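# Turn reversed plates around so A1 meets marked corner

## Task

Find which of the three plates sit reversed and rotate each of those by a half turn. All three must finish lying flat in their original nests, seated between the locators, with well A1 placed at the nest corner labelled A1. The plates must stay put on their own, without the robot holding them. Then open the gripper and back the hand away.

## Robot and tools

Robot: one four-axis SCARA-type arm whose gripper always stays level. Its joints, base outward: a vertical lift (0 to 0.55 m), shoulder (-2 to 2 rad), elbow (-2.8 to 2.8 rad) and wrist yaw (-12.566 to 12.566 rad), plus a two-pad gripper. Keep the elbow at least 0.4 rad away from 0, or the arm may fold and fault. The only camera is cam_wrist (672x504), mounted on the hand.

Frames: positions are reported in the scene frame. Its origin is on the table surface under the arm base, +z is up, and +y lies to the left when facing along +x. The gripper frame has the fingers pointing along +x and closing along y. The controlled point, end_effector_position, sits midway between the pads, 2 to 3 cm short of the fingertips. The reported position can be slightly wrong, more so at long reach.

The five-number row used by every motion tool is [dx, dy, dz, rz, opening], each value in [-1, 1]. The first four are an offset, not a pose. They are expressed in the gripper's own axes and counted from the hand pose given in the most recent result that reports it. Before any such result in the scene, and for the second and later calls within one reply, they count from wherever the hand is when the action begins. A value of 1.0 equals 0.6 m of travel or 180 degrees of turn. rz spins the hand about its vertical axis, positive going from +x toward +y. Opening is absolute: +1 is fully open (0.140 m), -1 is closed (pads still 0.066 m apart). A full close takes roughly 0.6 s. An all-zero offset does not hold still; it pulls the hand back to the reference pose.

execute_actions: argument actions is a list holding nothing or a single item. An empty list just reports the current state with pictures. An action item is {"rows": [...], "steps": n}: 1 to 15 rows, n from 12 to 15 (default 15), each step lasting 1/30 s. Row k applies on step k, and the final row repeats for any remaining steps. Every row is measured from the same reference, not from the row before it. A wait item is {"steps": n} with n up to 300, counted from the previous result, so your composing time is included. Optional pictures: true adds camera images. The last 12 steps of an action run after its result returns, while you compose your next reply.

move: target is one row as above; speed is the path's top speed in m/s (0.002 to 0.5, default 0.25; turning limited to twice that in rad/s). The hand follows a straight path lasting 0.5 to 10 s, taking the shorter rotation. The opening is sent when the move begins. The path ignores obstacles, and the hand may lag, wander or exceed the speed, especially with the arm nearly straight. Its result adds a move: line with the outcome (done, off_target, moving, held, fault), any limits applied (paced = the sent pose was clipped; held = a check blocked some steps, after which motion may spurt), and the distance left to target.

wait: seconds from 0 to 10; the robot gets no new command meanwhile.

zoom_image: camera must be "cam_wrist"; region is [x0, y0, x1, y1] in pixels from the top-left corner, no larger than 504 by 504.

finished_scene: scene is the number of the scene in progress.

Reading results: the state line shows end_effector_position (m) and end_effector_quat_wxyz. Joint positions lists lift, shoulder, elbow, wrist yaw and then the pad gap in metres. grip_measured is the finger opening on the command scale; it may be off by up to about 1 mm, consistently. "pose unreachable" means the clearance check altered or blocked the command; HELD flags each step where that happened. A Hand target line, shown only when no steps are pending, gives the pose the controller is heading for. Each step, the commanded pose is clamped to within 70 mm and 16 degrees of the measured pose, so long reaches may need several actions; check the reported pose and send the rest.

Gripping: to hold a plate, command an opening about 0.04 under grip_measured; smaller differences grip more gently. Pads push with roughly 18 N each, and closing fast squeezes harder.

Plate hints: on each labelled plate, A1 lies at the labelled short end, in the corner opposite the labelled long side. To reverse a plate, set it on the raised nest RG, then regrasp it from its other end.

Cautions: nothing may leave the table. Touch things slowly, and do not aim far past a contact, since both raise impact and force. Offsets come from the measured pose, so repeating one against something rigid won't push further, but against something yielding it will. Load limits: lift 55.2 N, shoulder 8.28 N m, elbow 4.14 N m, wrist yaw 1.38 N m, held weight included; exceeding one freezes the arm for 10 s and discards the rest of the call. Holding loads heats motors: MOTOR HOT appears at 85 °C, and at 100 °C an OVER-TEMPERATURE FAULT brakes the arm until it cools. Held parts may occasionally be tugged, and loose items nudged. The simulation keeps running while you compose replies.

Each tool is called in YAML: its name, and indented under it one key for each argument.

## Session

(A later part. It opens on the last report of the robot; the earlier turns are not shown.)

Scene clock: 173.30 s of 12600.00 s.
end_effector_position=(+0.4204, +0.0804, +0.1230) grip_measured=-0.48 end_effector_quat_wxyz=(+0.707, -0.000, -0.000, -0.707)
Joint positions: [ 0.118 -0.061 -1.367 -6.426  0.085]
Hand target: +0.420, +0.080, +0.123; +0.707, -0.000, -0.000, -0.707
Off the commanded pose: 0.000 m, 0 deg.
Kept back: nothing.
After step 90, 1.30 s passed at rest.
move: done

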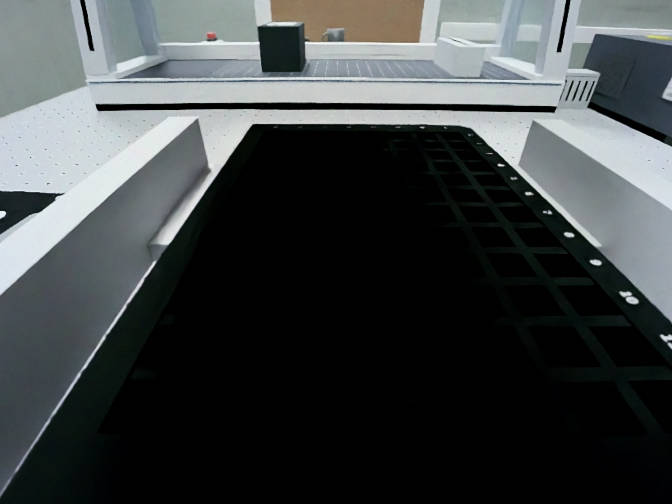

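move:
  target: [0.0, 0.0, -0.155, 0.0, -0.56]
  speed: 0.15

Scene clock: 174.70 s of 12600.00 s.
end_effector_position=(+0.4204, +0.0804, +0.0300) grip_measured=-0.48 end_effector_quat_wxyz=(+0.707, -0.000, -0.000, -0.707)
Joint positions: [ 0.025 -0.061 -1.367 -6.426  0.085]
Hand target: +0.420, +0.080, +0.030; +0.707, -0.000, -0.000, -0.707
Off the commanded pose: 0.000 m, 0 deg.
Kept back: nothing.
move: done

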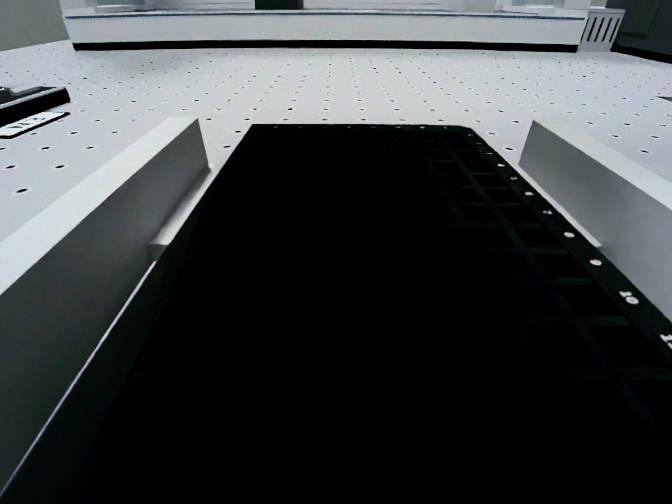

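move:
  target: [0.0, 0.0, -0.03, 0.0, -0.56]
  speed: 0.02

Scene clock: 185.93 s of 12600.00 s.
end_effector_position=(+0.4204, +0.0805, +0.0153) grip_measured=-0.48 end_effector_quat_wxyz=(+0.707, -0.000, -0.000, -0.707)
Joint positions: [ 0.01  -0.061 -1.367 -6.426  0.085]
Hand target: +0.420, +0.080, +0.015; +0.707, -0.000, -0.000, -0.707
Off the commanded pose: 0.003 m, 0 deg.
TORQUE FAULT: the external load on joint 1 (lift) reached its load limit, and the arm stopped for 10 seconds. The arm's remaining commands of this call were not run. The arm holds where it stopped, with its grip as last carried out, and accepts commands again: back off and push less far. The arm stops again, at the same cost, whenever a joint's load reaches its limit.
Kept back: nothing.
move: fault

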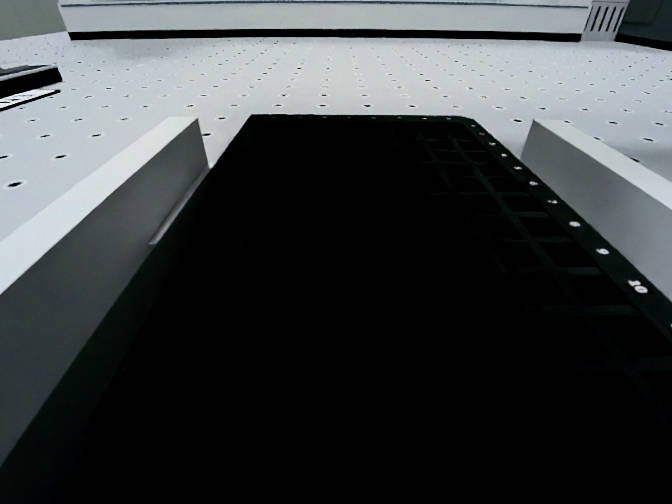

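move:
  target: [0.0, 0.0, 0.0, 0.0, 1.0]

Scene clock: 187.17 s of 12600.00 s.
end_effector_position=(+0.4204, +0.0805, +0.0153) grip_measured=+1.00 end_effector_quat_wxyz=(+0.707, -0.000, -0.000, -0.707)
Joint positions: [ 0.01  -0.061 -1.367 -6.426  0.14 ]
Hand target: +0.420, +0.080, +0.015; +0.707, -0.000, -0.000, -0.707
Off the commanded pose: 0.000 m, 0 deg.
Kept back: nothing.
move: done

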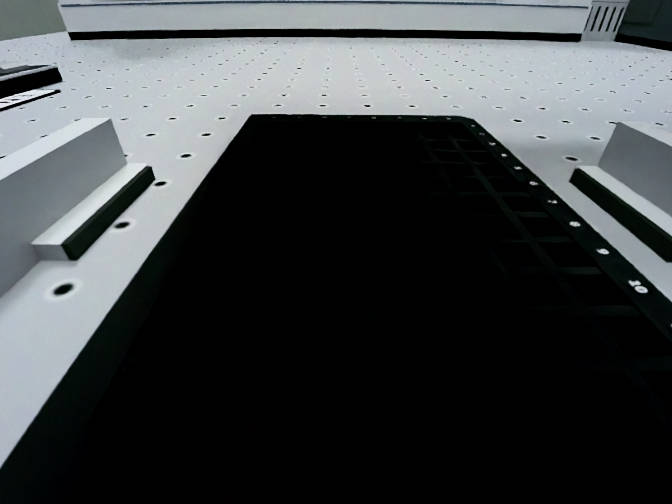

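move:
  target: [0.0, 0.0, 0.0833, 0.0, 1.0]
  speed: 0.25

Scene clock: 194.37 s of 12600.00 s.
end_effector_position=(+0.4204, +0.0805, +0.0653) grip_measured=+1.00 end_effector_quat_wxyz=(+0.707, -0.000, -0.000, -0.707)
Joint positions: [ 0.06  -0.061 -1.367 -6.426  0.14 ]
Hand target: +0.420, +0.080, +0.065; +0.707, -0.000, -0.000, -0.707
Off the commanded pose: 0.000 m, 0 deg.
Kept back: nothing.
After step 90, 3.47 s passed at rest.
move: done

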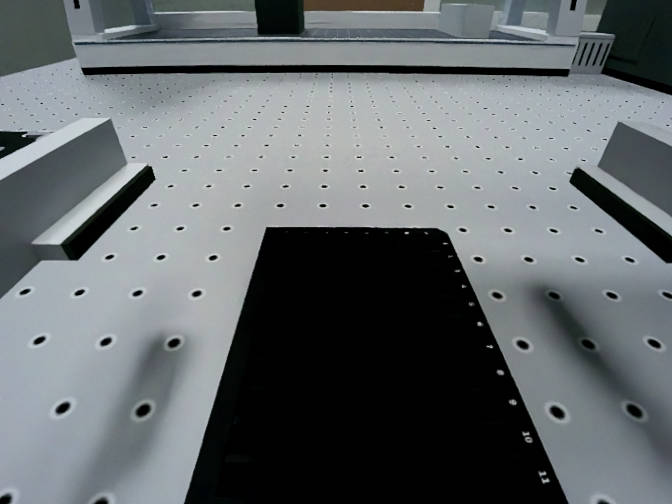

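move:
  target: [0.0008, 0.2327, 0.0, 0.5, 1.0]
  speed: 0.4

Scene clock: 199.57 s of 12600.00 s.
end_effector_position=(+0.5603, +0.0797, +0.0653) grip_measured=+1.00 end_effector_quat_wxyz=(+1.000, -0.000, -0.000, -0.001)
Joint positions: [ 0.06  -0.607 -1.028 -4.65   0.14 ]
Hand target: +0.560, +0.080, +0.065; +1.000, -0.000, -0.000, -0.000
Off the commanded pose: 0.000 m, 0 deg.
Kept back: nothing.
move: done

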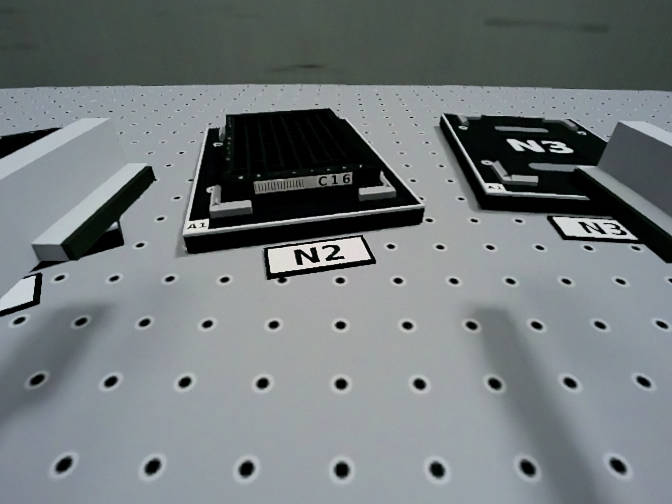

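move:
  target: [-0.2332, 0.0363, 0.0, 0.5, 1.0]
  speed: 0.4

Scene clock: 202.23 s of 12600.00 s.
end_effector_position=(+0.4206, +0.1015, +0.0653) grip_measured=+1.00 end_effector_quat_wxyz=(+0.708, -0.000, -0.000, +0.707)
Joint positions: [ 0.06  -1.091 -0.985 -2.637  0.14 ]
Hand target: +0.421, +0.102, +0.065; +0.707, -0.000, -0.000, +0.707
Off the commanded pose: 0.000 m, 0 deg.
Kept back: nothing.
move: done

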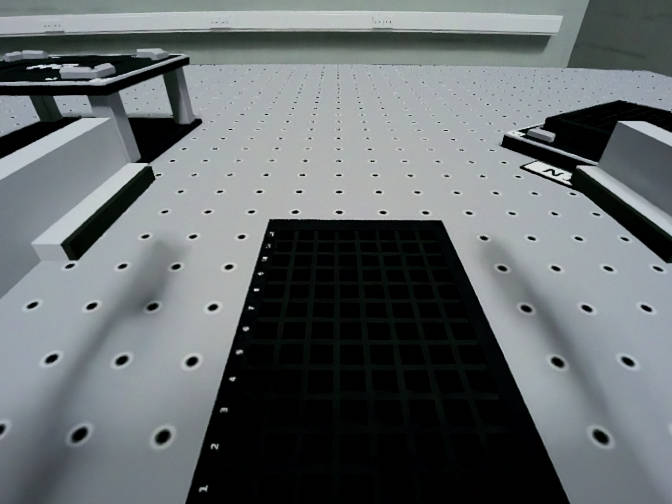

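move:
  target: [0.0162, 0.0, -0.0588, 0.0, 1.0]
  speed: 0.15

Scene clock: 204.63 s of 12600.00 s.
end_effector_position=(+0.4206, +0.1112, +0.0300) grip_measured=+1.00 end_effector_quat_wxyz=(+0.707, -0.000, -0.000, +0.707)
Joint positions: [ 0.025 -1.054 -0.979 -2.68   0.14 ]
Hand target: +0.421, +0.111, +0.030; +0.708, -0.000, -0.000, +0.707
Off the commanded pose: 0.000 m, 0 deg.
Kept back: nothing.
move: done

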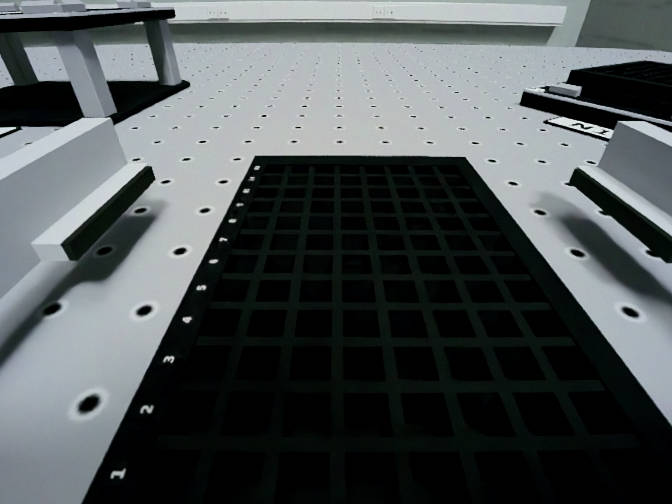

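move:
  target: [0.0, 0.0, -0.0207, 0.0, 1.0]
  speed: 0.05

Scene clock: 206.10 s of 12600.00 s.
end_effector_position=(+0.4206, +0.1112, +0.0176) grip_measured=+1.00 end_effector_quat_wxyz=(+0.707, -0.000, -0.000, +0.707)
Joint positions: [ 0.013 -1.054 -0.979 -2.68   0.14 ]
Hand target: +0.421, +0.111, +0.018; +0.707, -0.000, -0.000, +0.707
Off the commanded pose: 0.000 m, 0 deg.
Kept back: nothing.
move: done

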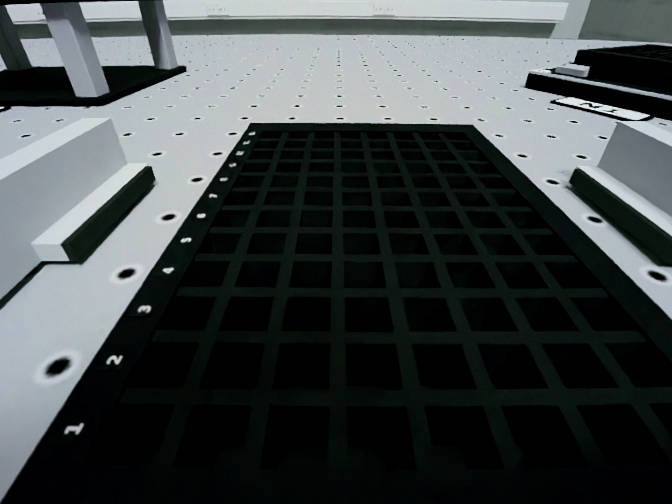

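move:
  target: [-0.0073, 0.0, 0.0, 0.0, 1.0]
  speed: 0.05

Scene clock: 207.50 s of 12600.00 s.
end_effector_position=(+0.4206, +0.1069, +0.0176) grip_measured=+1.00 end_effector_quat_wxyz=(+0.708, -0.000, -0.000, +0.707)
Joint positions: [ 0.013 -1.071 -0.982 -2.661  0.14 ]
Hand target: +0.421, +0.107, +0.018; +0.707, -0.000, -0.000, +0.707
Off the commanded pose: 0.000 m, 0 deg.
Kept back: nothing.
move: done

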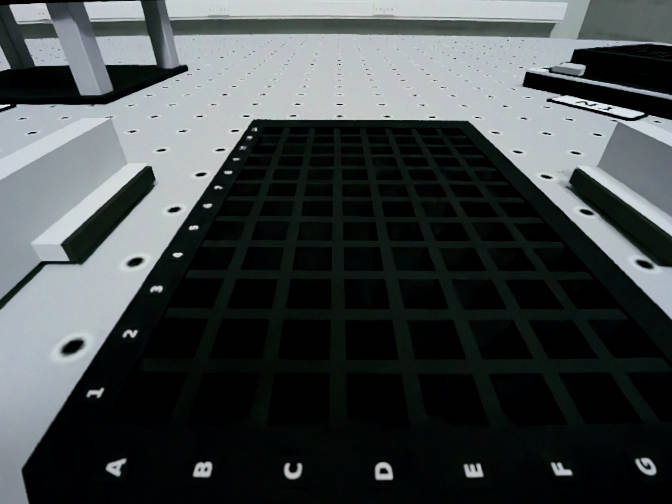

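move:
  target: [0.0, 0.0, 0.0, 0.0, -0.4]

move:
  target: [0.0, 0.0, 0.0, 0.0, -0.56]

Scene clock: 210.03 s of 12600.00 s.
end_effector_position=(+0.4206, +0.1069, +0.0176) grip_measured=-0.40 end_effector_quat_wxyz=(+0.708, -0.000, -0.000, +0.707)
Joint positions: [ 0.013 -1.071 -0.982 -2.661  0.088]
Hand target: +0.421, +0.107, +0.018; +0.708, -0.000, -0.000, +0.707
Off the commanded pose: 0.000 m, 0 deg.
Kept back: nothing.
move: done

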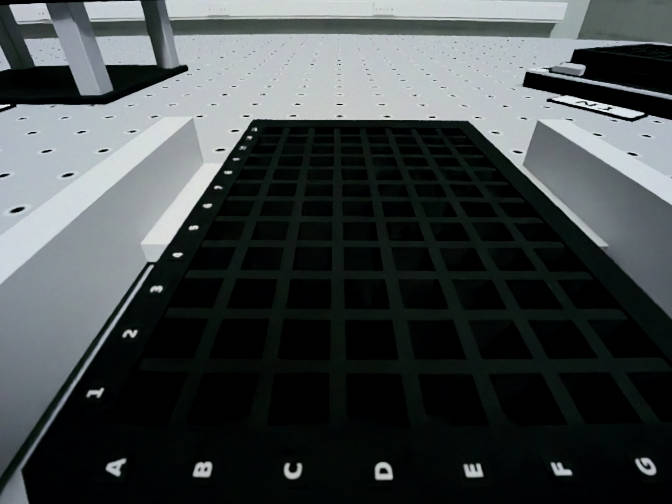

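Scene clock: 210.53 s of 12600.00 s.
end_effector_position=(+0.4206, +0.1069, +0.0176) grip_measured=-0.48 end_effector_quat_wxyz=(+0.708, -0.000, -0.000, +0.707)
Joint positions: [ 0.013 -1.071 -0.982 -2.661  0.085]
Hand target: +0.421, +0.107, +0.018; +0.708, -0.000, -0.000, +0.707
Off the commanded pose: 0.000 m, 0 deg.
Kept back: nothing.
move: done

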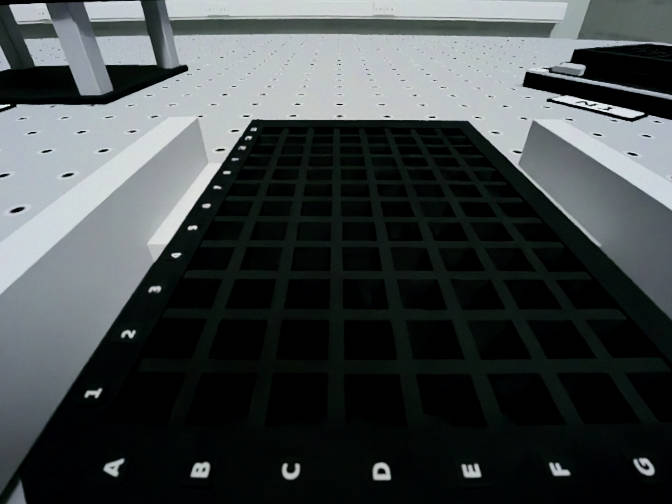

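move:
  target: [0.0, 0.0, 0.104, 0.0, -0.56]
  speed: 0.2

Scene clock: 212.47 s of 12600.00 s.
end_effector_position=(+0.4206, +0.1069, +0.0800) grip_measured=-0.48 end_effector_quat_wxyz=(+0.708, -0.000, -0.000, +0.707)
Joint positions: [ 0.075 -1.071 -0.982 -2.661  0.085]
Hand target: +0.421, +0.107, +0.080; +0.708, -0.000, -0.000, +0.707
Off the commanded pose: 0.000 m, 0 deg.
Kept back: nothing.
move: done

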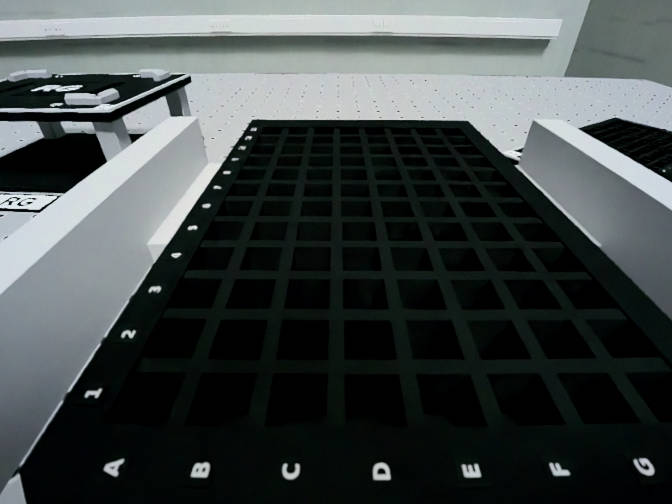

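move:
  target: [-0.2849, -0.5297, 0.0, -0.5268, -0.56]
  speed: 0.3

Scene clock: 216.13 s of 12600.00 s.
end_effector_position=(+0.7382, -0.0642, +0.0800) grip_measured=-0.48 end_effector_quat_wxyz=(+0.999, -0.000, -0.000, -0.043)
Joint positions: [ 0.075 -0.679 -1.922 -3.768  0.085]
Hand target: +0.738, -0.064, +0.080; +0.999, -0.000, -0.000, -0.043
Off the commanded pose: 0.000 m, 0 deg.
Kept back: nothing.
move: done

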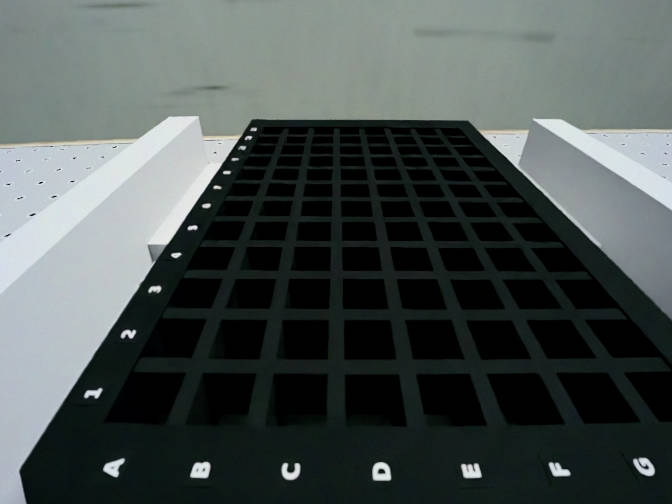

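move:
  target: [0.0, 0.0, -0.0667, 0.0, -0.56]
  speed: 0.15

move:
  target: [0.0, 0.0, -0.0153, 0.0, -0.56]
  speed: 0.015

Scene clock: 217.50 s of 12600.00 s.
end_effector_position=(+0.7382, -0.0641, +0.0399) grip_measured=-0.48 end_effector_quat_wxyz=(+0.999, -0.000, -0.000, -0.043)
Joint positions: [ 0.035 -0.679 -1.922 -3.768  0.085]
Hand target: +0.738, -0.064, +0.040; +0.999, -0.000, -0.000, -0.043
Off the commanded pose: 0.000 m, 0 deg.
Kept back: nothing.
move: done

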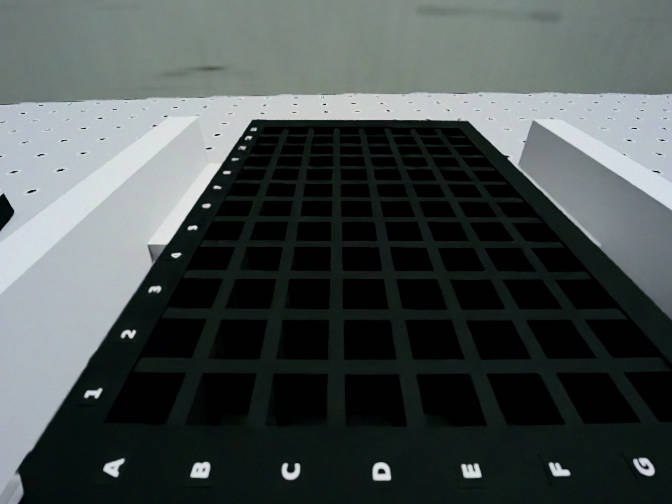

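Scene clock: 218.33 s of 12600.00 s.
end_effector_position=(+0.7382, -0.0641, +0.0309) grip_measured=-0.48 end_effector_quat_wxyz=(+0.999, -0.000, -0.000, -0.043)
Joint positions: [ 0.026 -0.679 -1.922 -3.768  0.085]
Hand target: +0.738, -0.064, +0.031; +0.999, -0.000, -0.000, -0.043
Off the commanded pose: 0.000 m, 0 deg.
Kept back: nothing.
move: done

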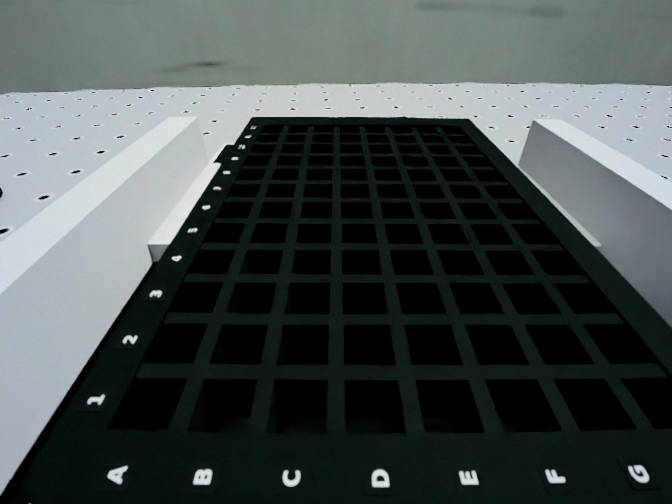

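move:
  target: [0.0, 0.0, 0.0, 0.0, 1.0]

Scene clock: 219.50 s of 12600.00 s.
end_effector_position=(+0.7382, -0.0641, +0.0310) grip_measured=+1.00 end_effector_quat_wxyz=(+0.999, -0.000, -0.000, -0.043)
Joint positions: [ 0.026 -0.679 -1.922 -3.768  0.14 ]
Hand target: +0.738, -0.064, +0.031; +0.999, -0.000, -0.000, -0.043
Off the commanded pose: 0.000 m, 0 deg.
Kept back: nothing.
move: done

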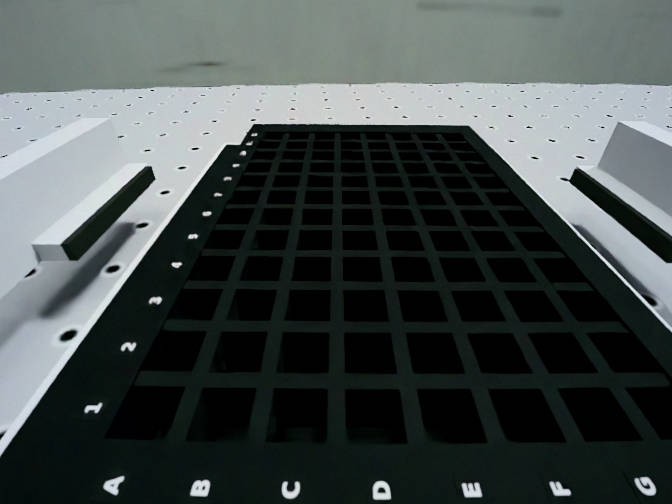

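move:
  target: [-0.15, 0.0, 0.13, 0.0, 1.0]
  speed: 0.3

Scene clock: 221.10 s of 12600.00 s.
end_effector_position=(+0.6485, -0.0565, +0.1090) grip_measured=+1.00 end_effector_quat_wxyz=(+0.999, -0.000, -0.000, -0.043)
Joint positions: [ 0.104 -0.911 -1.403 -4.054  0.14 ]
Hand target: +0.649, -0.057, +0.109; +0.999, -0.000, -0.000, -0.043
Off the commanded pose: 0.000 m, 0 deg.
Kept back: nothing.
move: done

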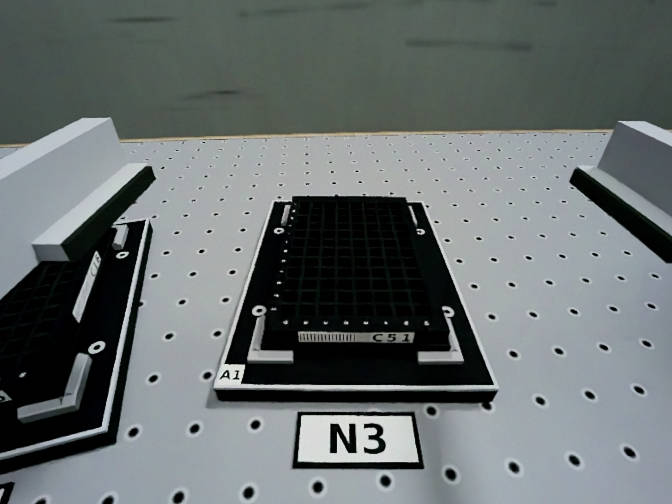

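zoom_image:
  camera: "cam_wrist"
  region: [200, 180, 510, 410]

Region (200, 180, 510, 410) of cam_wrist's 672x504 image, scaled by 1.626, with more detail than that image has; it fills the top 374 rows of this view, and the rest is white.

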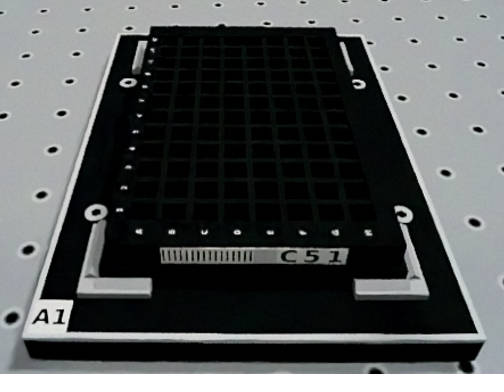

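move:
  target: [-0.1508, 0.5165, 0.0, 0.1607, 1.0]
  speed: 0.4

Scene clock: 223.67 s of 12600.00 s.
end_effector_position=(+0.5843, +0.2601, +0.1090) grip_measured=+1.00 end_effector_quat_wxyz=(+0.978, -0.000, -0.000, +0.208)
Joint positions: [ 0.104 -0.132 -1.455 -4.276  0.14 ]
Hand target: +0.584, +0.260, +0.109; +0.978, -0.000, -0.000, +0.208
Off the commanded pose: 0.000 m, 0 deg.
Kept back: nothing.
move: done

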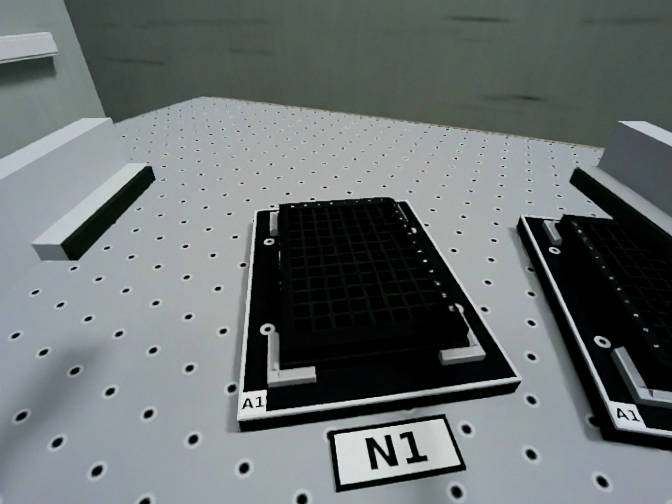

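zoom_image:
  camera: "cam_wrist"
  region: [220, 180, 540, 440]

Region (220, 180, 540, 440) of cam_wrist's 672x504 image, scaled by 1.575, with more detail than that image has; it fills the top 410 rows of this view, and the rest is white.

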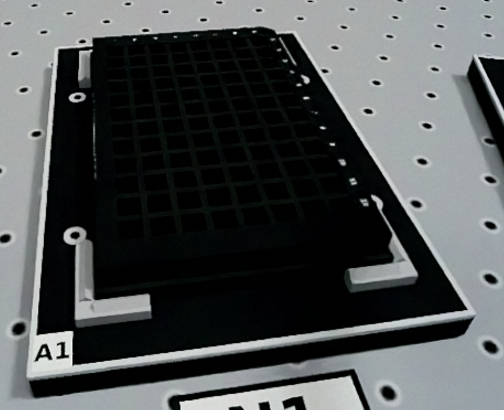

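move:
  target: [0.1315, 0.0033, -0.0817, 0.0389, 1.0]
  speed: 0.25

Scene clock: 227.67 s of 12600.00 s.
end_effector_position=(+0.6556, +0.2940, +0.0599) grip_measured=+1.00 end_effector_quat_wxyz=(+0.964, -0.000, -0.000, +0.267)
Joint positions: [ 0.055 -0.015 -1.899 -3.828  0.14 ]
Hand target: +0.656, +0.294, +0.060; +0.964, -0.000, -0.000, +0.268
Off the commanded pose: 0.000 m, 0 deg.
Kept back: nothing.
After step 90, 0.20 s passed at rest.
move: done

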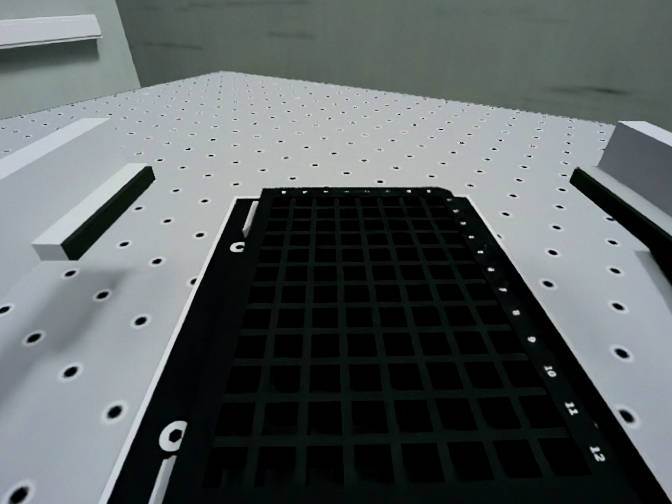

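zoom_image:
  camera: "cam_wrist"
  region: [200, 160, 520, 400]

Region (200, 160, 520, 400) of cam_wrist's 672x504 image, scaled by 1.575, with more detail than that image has; it fills the top 378 rows of this view, and the rest is white.

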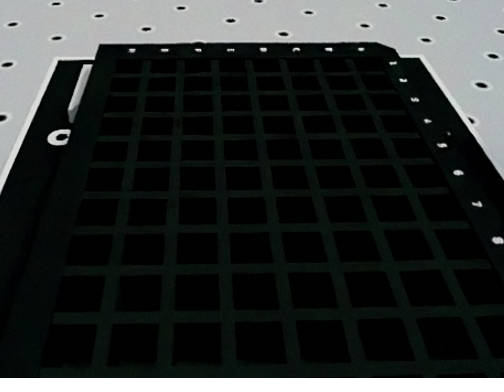

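move:
  target: [0.0067, 0.0, -0.0493, 0.005, 1.0]
  speed: 0.08

Scene clock: 229.80 s of 12600.00 s.
end_effector_position=(+0.6592, +0.2959, +0.0303) grip_measured=+1.00 end_effector_quat_wxyz=(+0.962, -0.000, -0.000, +0.275)
Joint positions: [ 0.025 -0.008 -1.926 -3.793  0.14 ]
Hand target: +0.659, +0.296, +0.030; +0.961, -0.000, -0.000, +0.275
Off the commanded pose: 0.000 m, 0 deg.
Kept back: nothing.
move: done

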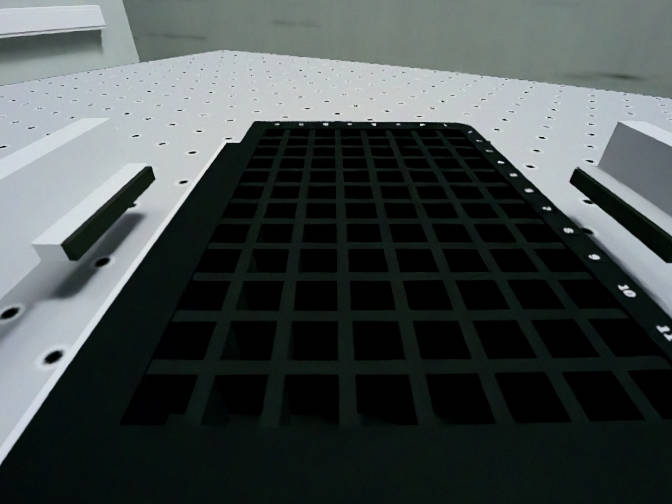

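move:
  target: [0.0, 0.0, 0.0, 0.0, -0.4]

move:
  target: [0.0, 0.0, 0.0, 0.0, -0.56]

Scene clock: 230.87 s of 12600.00 s.
end_effector_position=(+0.6592, +0.2959, +0.0303) grip_measured=-0.40 end_effector_quat_wxyz=(+0.962, -0.000, -0.000, +0.275)
Joint positions: [ 0.025 -0.008 -1.926 -3.793  0.088]
Hand target: +0.659, +0.296, +0.030; +0.962, -0.000, -0.000, +0.275
Off the commanded pose: 0.000 m, 0 deg.
Kept back: nothing.
move: done

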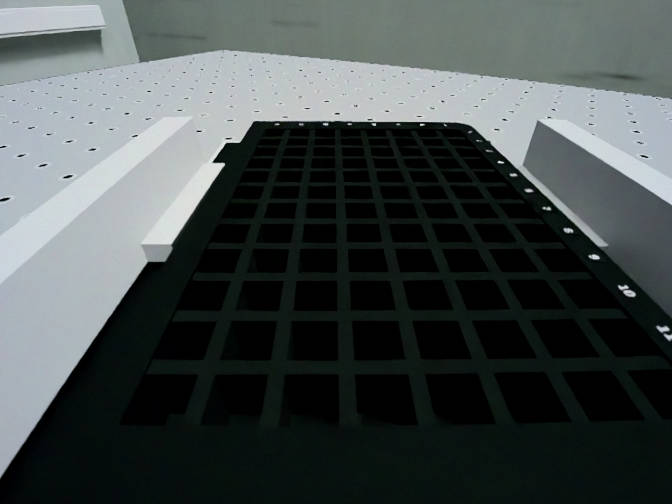

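Scene clock: 231.37 s of 12600.00 s.
end_effector_position=(+0.6596, +0.2955, +0.0303) grip_measured=-0.48 end_effector_quat_wxyz=(+0.962, -0.000, -0.000, +0.274)
Joint positions: [ 0.025 -0.009 -1.926 -3.794  0.085]
Hand target: +0.659, +0.296, +0.030; +0.962, -0.000, -0.000, +0.275
Off the commanded pose: 0.001 m, 0 deg.
Kept back: nothing.
move: done

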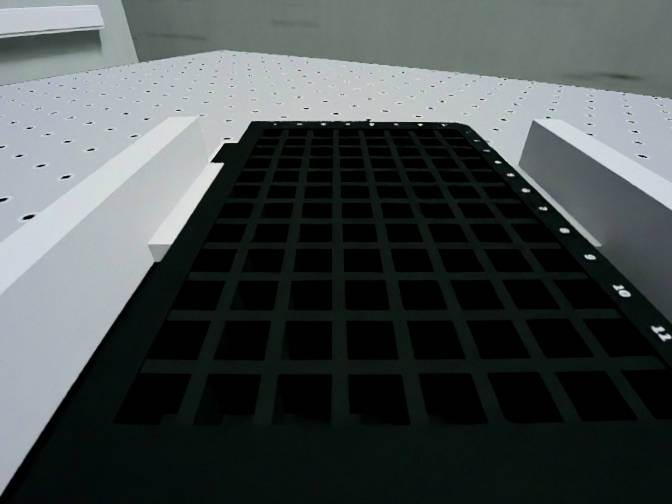

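move:
  target: [0.0, 0.0, 0.0995, 0.0, -0.56]
  speed: 0.15

Scene clock: 233.43 s of 12600.00 s.
end_effector_position=(+0.6596, +0.2954, +0.0901) grip_measured=-0.48 end_effector_quat_wxyz=(+0.962, -0.000, -0.000, +0.274)
Joint positions: [ 0.085 -0.009 -1.926 -3.794  0.085]
Hand target: +0.660, +0.295, +0.090; +0.962, -0.000, -0.000, +0.274
Off the commanded pose: 0.000 m, 0 deg.
Kept back: nothing.
move: done

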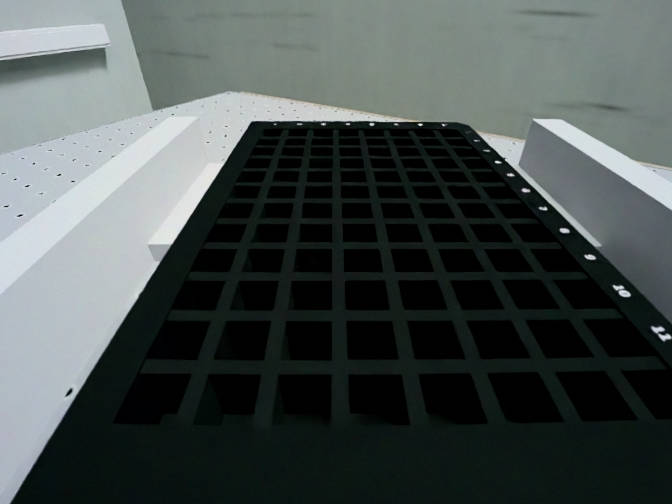

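move:
  target: [-0.5276, -0.0943, -0.0668, -0.6767, -0.56]
  speed: 0.3

Scene clock: 238.03 s of 12600.00 s.
end_effector_position=(+0.4203, +0.0805, +0.0500) grip_measured=-0.48 end_effector_quat_wxyz=(+0.707, -0.000, -0.000, -0.707)
Joint positions: [ 0.045 -0.061 -1.367 -6.427  0.085]
Hand target: +0.420, +0.081, +0.050; +0.707, -0.000, -0.000, -0.707
Off the commanded pose: 0.000 m, 0 deg.
Kept back: nothing.
move: done

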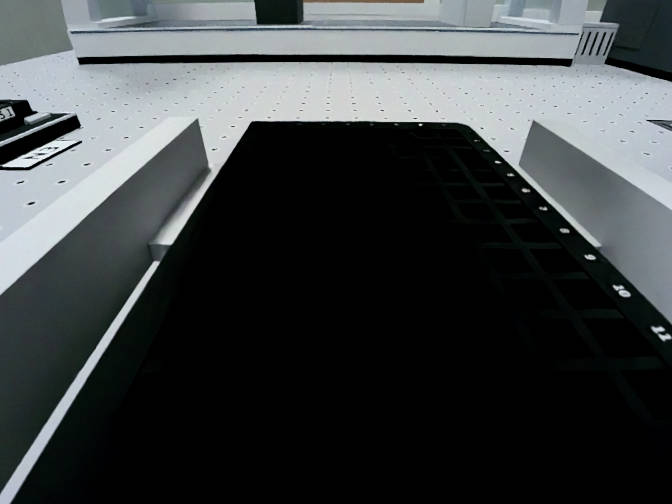

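move:
  target: [0.0, 0.0, -0.0513, 0.0, -0.56]
  speed: 0.05

move:
  target: [0.0, 0.0, 0.0, 0.0, 1.0]

Scene clock: 239.30 s of 12600.00 s.
end_effector_position=(+0.4203, +0.0805, +0.0191) grip_measured=-0.48 end_effector_quat_wxyz=(+0.707, -0.000, -0.000, -0.707)
Joint positions: [ 0.014 -0.061 -1.367 -6.427  0.085]
Hand target: +0.420, +0.081, +0.019; +0.707, -0.000, -0.000, -0.707
Off the commanded pose: 0.000 m, 0 deg.
Kept back: nothing.
move: done

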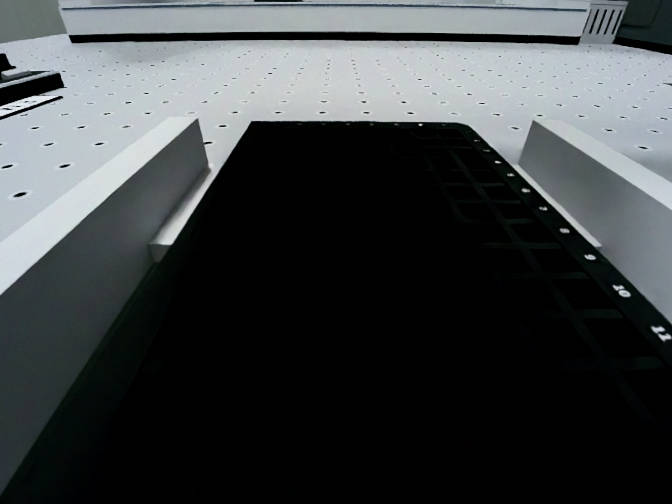

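Scene clock: 240.00 s of 12600.00 s.
end_effector_position=(+0.4203, +0.0805, +0.0191) grip_measured=+1.00 end_effector_quat_wxyz=(+0.707, -0.000, -0.000, -0.707)
Joint positions: [ 0.014 -0.061 -1.367 -6.427  0.14 ]
Hand target: +0.420, +0.081, +0.019; +0.707, -0.000, -0.000, -0.707
Off the commanded pose: 0.000 m, 0 deg.
Kept back: nothing.
move: done

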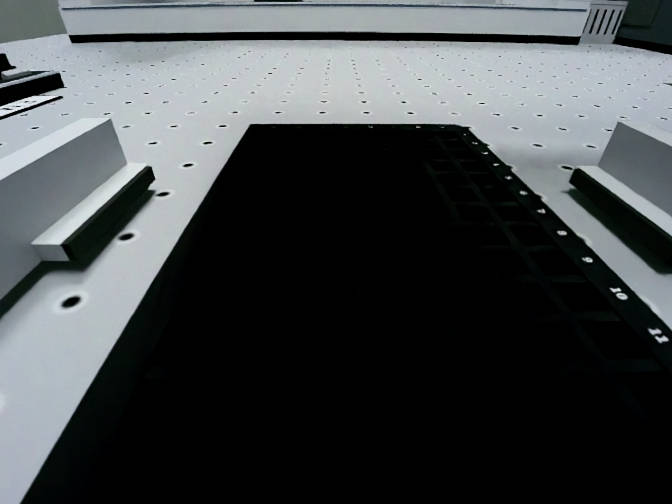

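move:
  target: [0.0, 0.0, 0.0765, 0.0, 1.0]
  speed: 0.3

move:
  target: [0.0008, 0.2327, 0.0, 0.5, 1.0]
  speed: 0.5

Scene clock: 241.43 s of 12600.00 s.
end_effector_position=(+0.4203, +0.0805, +0.0651) grip_measured=+1.00 end_effector_quat_wxyz=(+0.707, -0.000, -0.000, -0.707)
Joint positions: [ 0.06  -0.061 -1.367 -6.427  0.14 ]
Hand target: +0.420, +0.081, +0.065; +0.707, -0.000, -0.000, -0.707
Off the commanded pose: 0.000 m, 0 deg.
Kept back: nothing.
move: done

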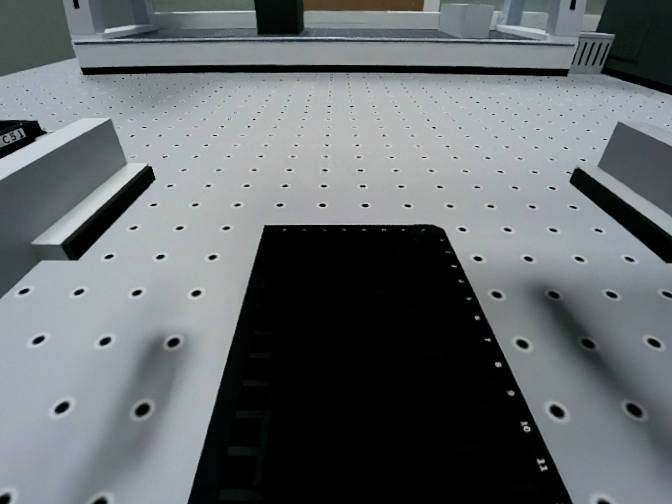

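Scene clock: 243.47 s of 12600.00 s.
end_effector_position=(+0.5602, +0.0797, +0.0651) grip_measured=+1.00 end_effector_quat_wxyz=(+1.000, -0.000, -0.000, -0.001)
Joint positions: [ 0.06  -0.606 -1.027 -4.651  0.14 ]
Hand target: +0.560, +0.080, +0.065; +1.000, -0.000, -0.000, -0.001
Off the commanded pose: 0.000 m, 0 deg.
Kept back: nothing.
move: done

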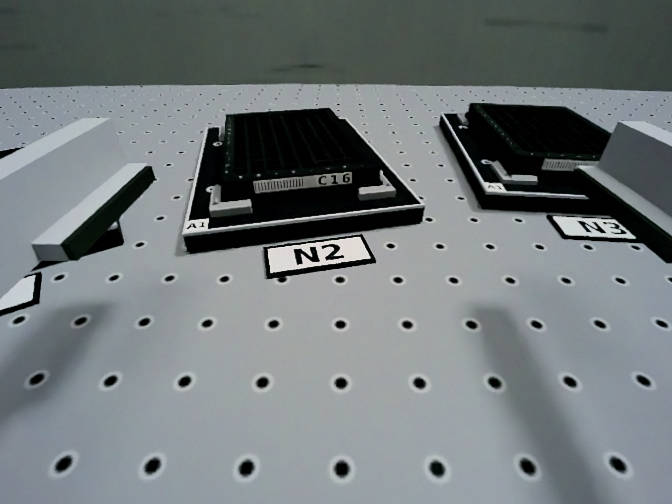

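move:
  target: [-0.2327, 0.0463, -0.0502, 0.5, 1.0]
  speed: 0.5

move:
  target: [0.0, 0.0, -0.029, 0.0, 1.0]
  speed: 0.08

Scene clock: 246.00 s of 12600.00 s.
end_effector_position=(+0.4208, +0.1076, +0.0350) grip_measured=+1.00 end_effector_quat_wxyz=(+0.708, -0.000, -0.000, +0.706)
Joint positions: [ 0.03  -1.068 -0.982 -2.665  0.14 ]
Hand target: +0.421, +0.108, +0.035; +0.708, -0.000, -0.000, +0.706
Off the commanded pose: 0.000 m, 0 deg.
Kept back: nothing.
move: done

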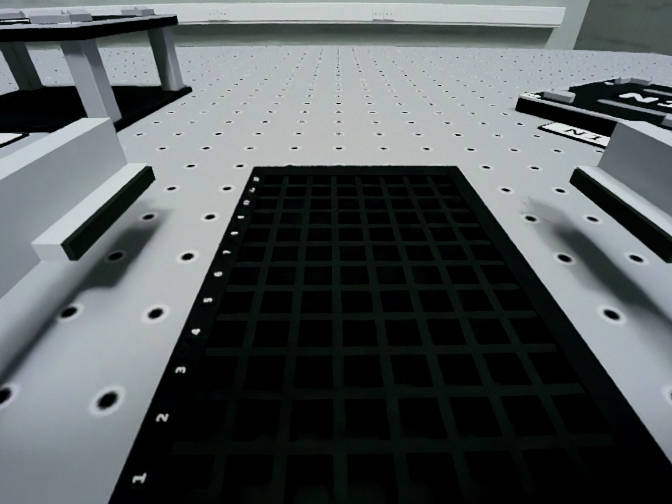

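Scene clock: 246.70 s of 12600.00 s.
end_effector_position=(+0.4208, +0.1076, +0.0175) grip_measured=+1.00 end_effector_quat_wxyz=(+0.708, -0.000, -0.000, +0.706)
Joint positions: [ 0.013 -1.068 -0.982 -2.665  0.14 ]
Hand target: +0.421, +0.108, +0.018; +0.708, -0.000, -0.000, +0.706
Off the commanded pose: 0.000 m, 0 deg.
Kept back: nothing.
move: done

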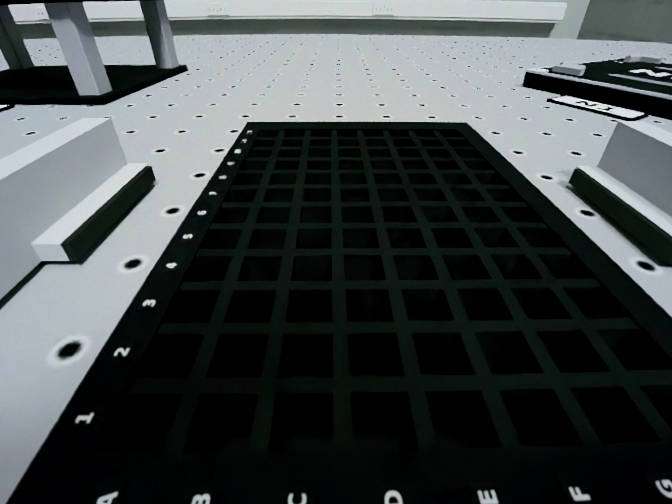

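move:
  target: [-0.0025, 0.0, 0.0, 0.0, -0.4]
  speed: 0.05

move:
  target: [0.0, 0.0, 0.0, 0.0, -0.56]

Scene clock: 253.37 s of 12600.00 s.
end_effector_position=(+0.4208, +0.1062, +0.0175) grip_measured=-0.40 end_effector_quat_wxyz=(+0.708, -0.000, -0.000, +0.706)
Joint positions: [ 0.013 -1.074 -0.982 -2.658  0.088]
Hand target: +0.421, +0.106, +0.018; +0.708, -0.000, -0.000, +0.706
Off the commanded pose: 0.000 m, 0 deg.
Kept back: nothing.
After step 90, 2.97 s passed at rest.
move: done

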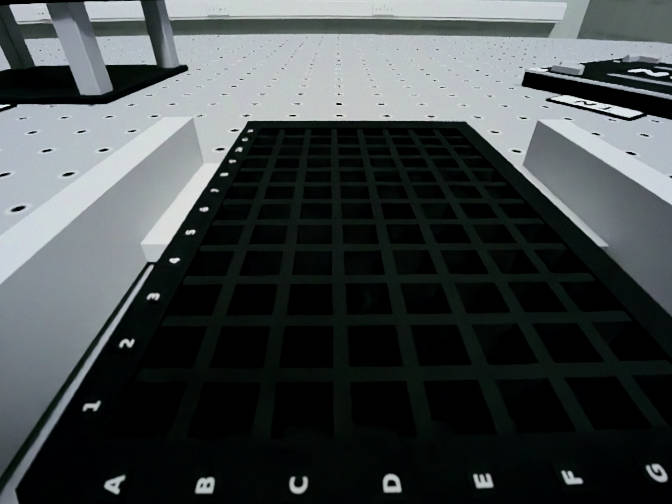

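Scene clock: 253.87 s of 12600.00 s.
end_effector_position=(+0.4208, +0.1062, +0.0175) grip_measured=-0.48 end_effector_quat_wxyz=(+0.708, -0.000, -0.000, +0.706)
Joint positions: [ 0.013 -1.074 -0.982 -2.658  0.085]
Hand target: +0.421, +0.106, +0.018; +0.708, -0.000, -0.000, +0.706
Off the commanded pose: 0.000 m, 0 deg.
Kept back: nothing.
move: done

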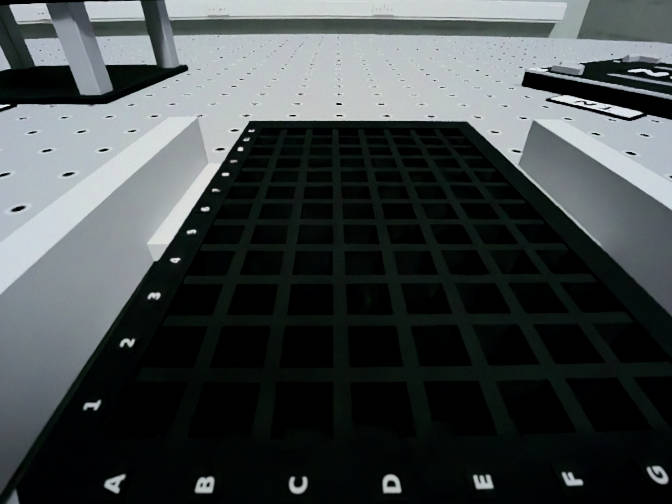

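move:
  target: [0.3166, -0.3971, 0.1375, -0.3224, -0.56]
  speed: 0.25

Scene clock: 257.53 s of 12600.00 s.
end_effector_position=(+0.6589, +0.2960, +0.1001) grip_measured=-0.48 end_effector_quat_wxyz=(+0.962, -0.000, -0.000, +0.274)
Joint positions: [ 0.095 -0.008 -1.925 -3.794  0.085]
Hand target: +0.659, +0.296, +0.100; +0.962, -0.000, -0.000, +0.274
Off the commanded pose: 0.001 m, 0 deg.
Kept back: nothing.
move: done

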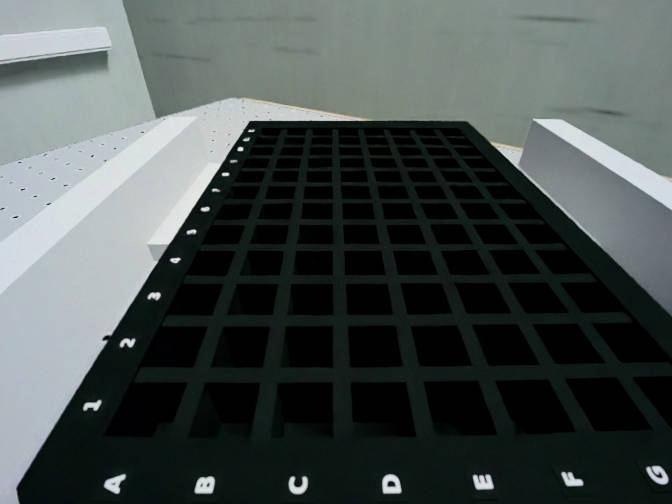

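move:
  target: [0.0006, -0.0013, -0.1002, 0.0, -0.56]
  speed: 0.15

move:
  target: [0.0, 0.0, -0.0153, 0.0, -0.56]
  speed: 0.015

Scene clock: 258.70 s of 12600.00 s.
end_effector_position=(+0.6595, +0.2957, +0.0399) grip_measured=-0.48 end_effector_quat_wxyz=(+0.962, -0.000, -0.000, +0.274)
Joint positions: [ 0.035 -0.009 -1.927 -3.791  0.085]
Hand target: +0.660, +0.296, +0.040; +0.962, -0.000, -0.000, +0.274
Off the commanded pose: 0.000 m, 0 deg.
Kept back: nothing.
move: done

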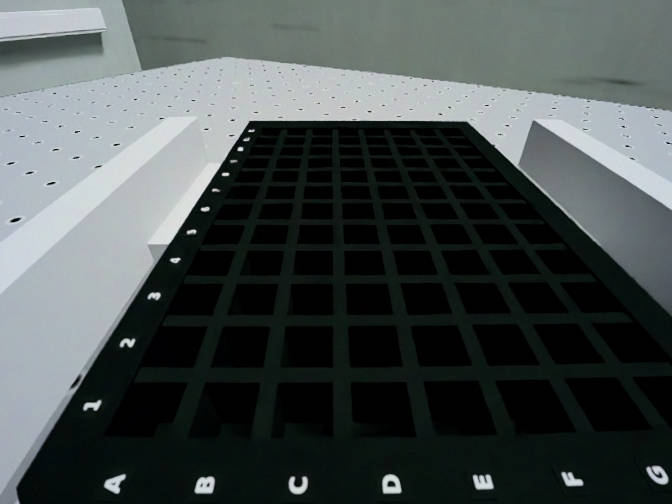

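Scene clock: 259.53 s of 12600.00 s.
end_effector_position=(+0.6597, +0.2956, +0.0310) grip_measured=-0.48 end_effector_quat_wxyz=(+0.962, -0.000, -0.000, +0.274)
Joint positions: [ 0.026 -0.009 -1.927 -3.791  0.085]
Hand target: +0.660, +0.296, +0.031; +0.962, -0.000, -0.000, +0.274
Off the commanded pose: 0.000 m, 0 deg.
Kept back: nothing.
move: done

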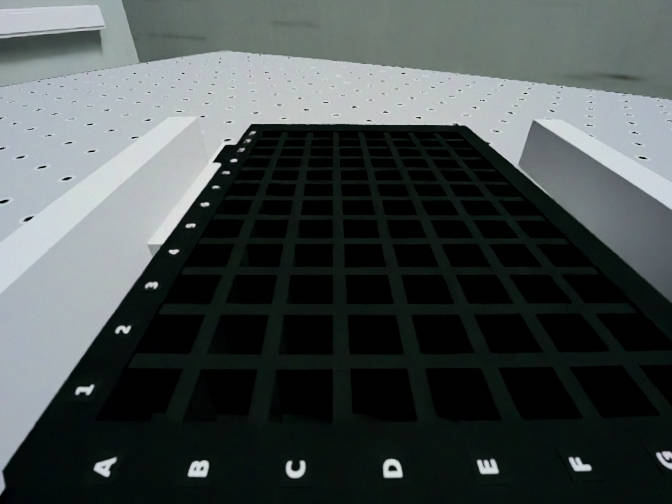

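move:
  target: [0.0, 0.0, 0.02, 0.0, -0.56]
  speed: 0.03

Scene clock: 260.73 s of 12600.00 s.
end_effector_position=(+0.6597, +0.2956, +0.0431) grip_measured=-0.48 end_effector_quat_wxyz=(+0.962, -0.000, -0.000, +0.274)
Joint positions: [ 0.038 -0.009 -1.928 -3.791  0.085]
Hand target: +0.660, +0.296, +0.043; +0.962, -0.000, -0.000, +0.274
Off the commanded pose: 0.000 m, 0 deg.
Kept back: nothing.
move: done

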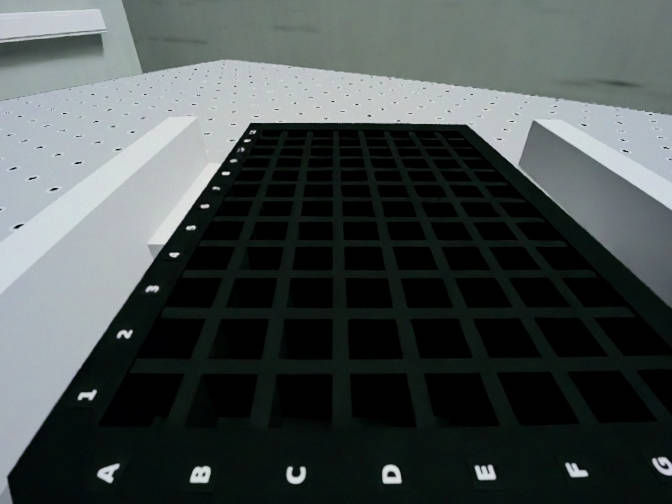

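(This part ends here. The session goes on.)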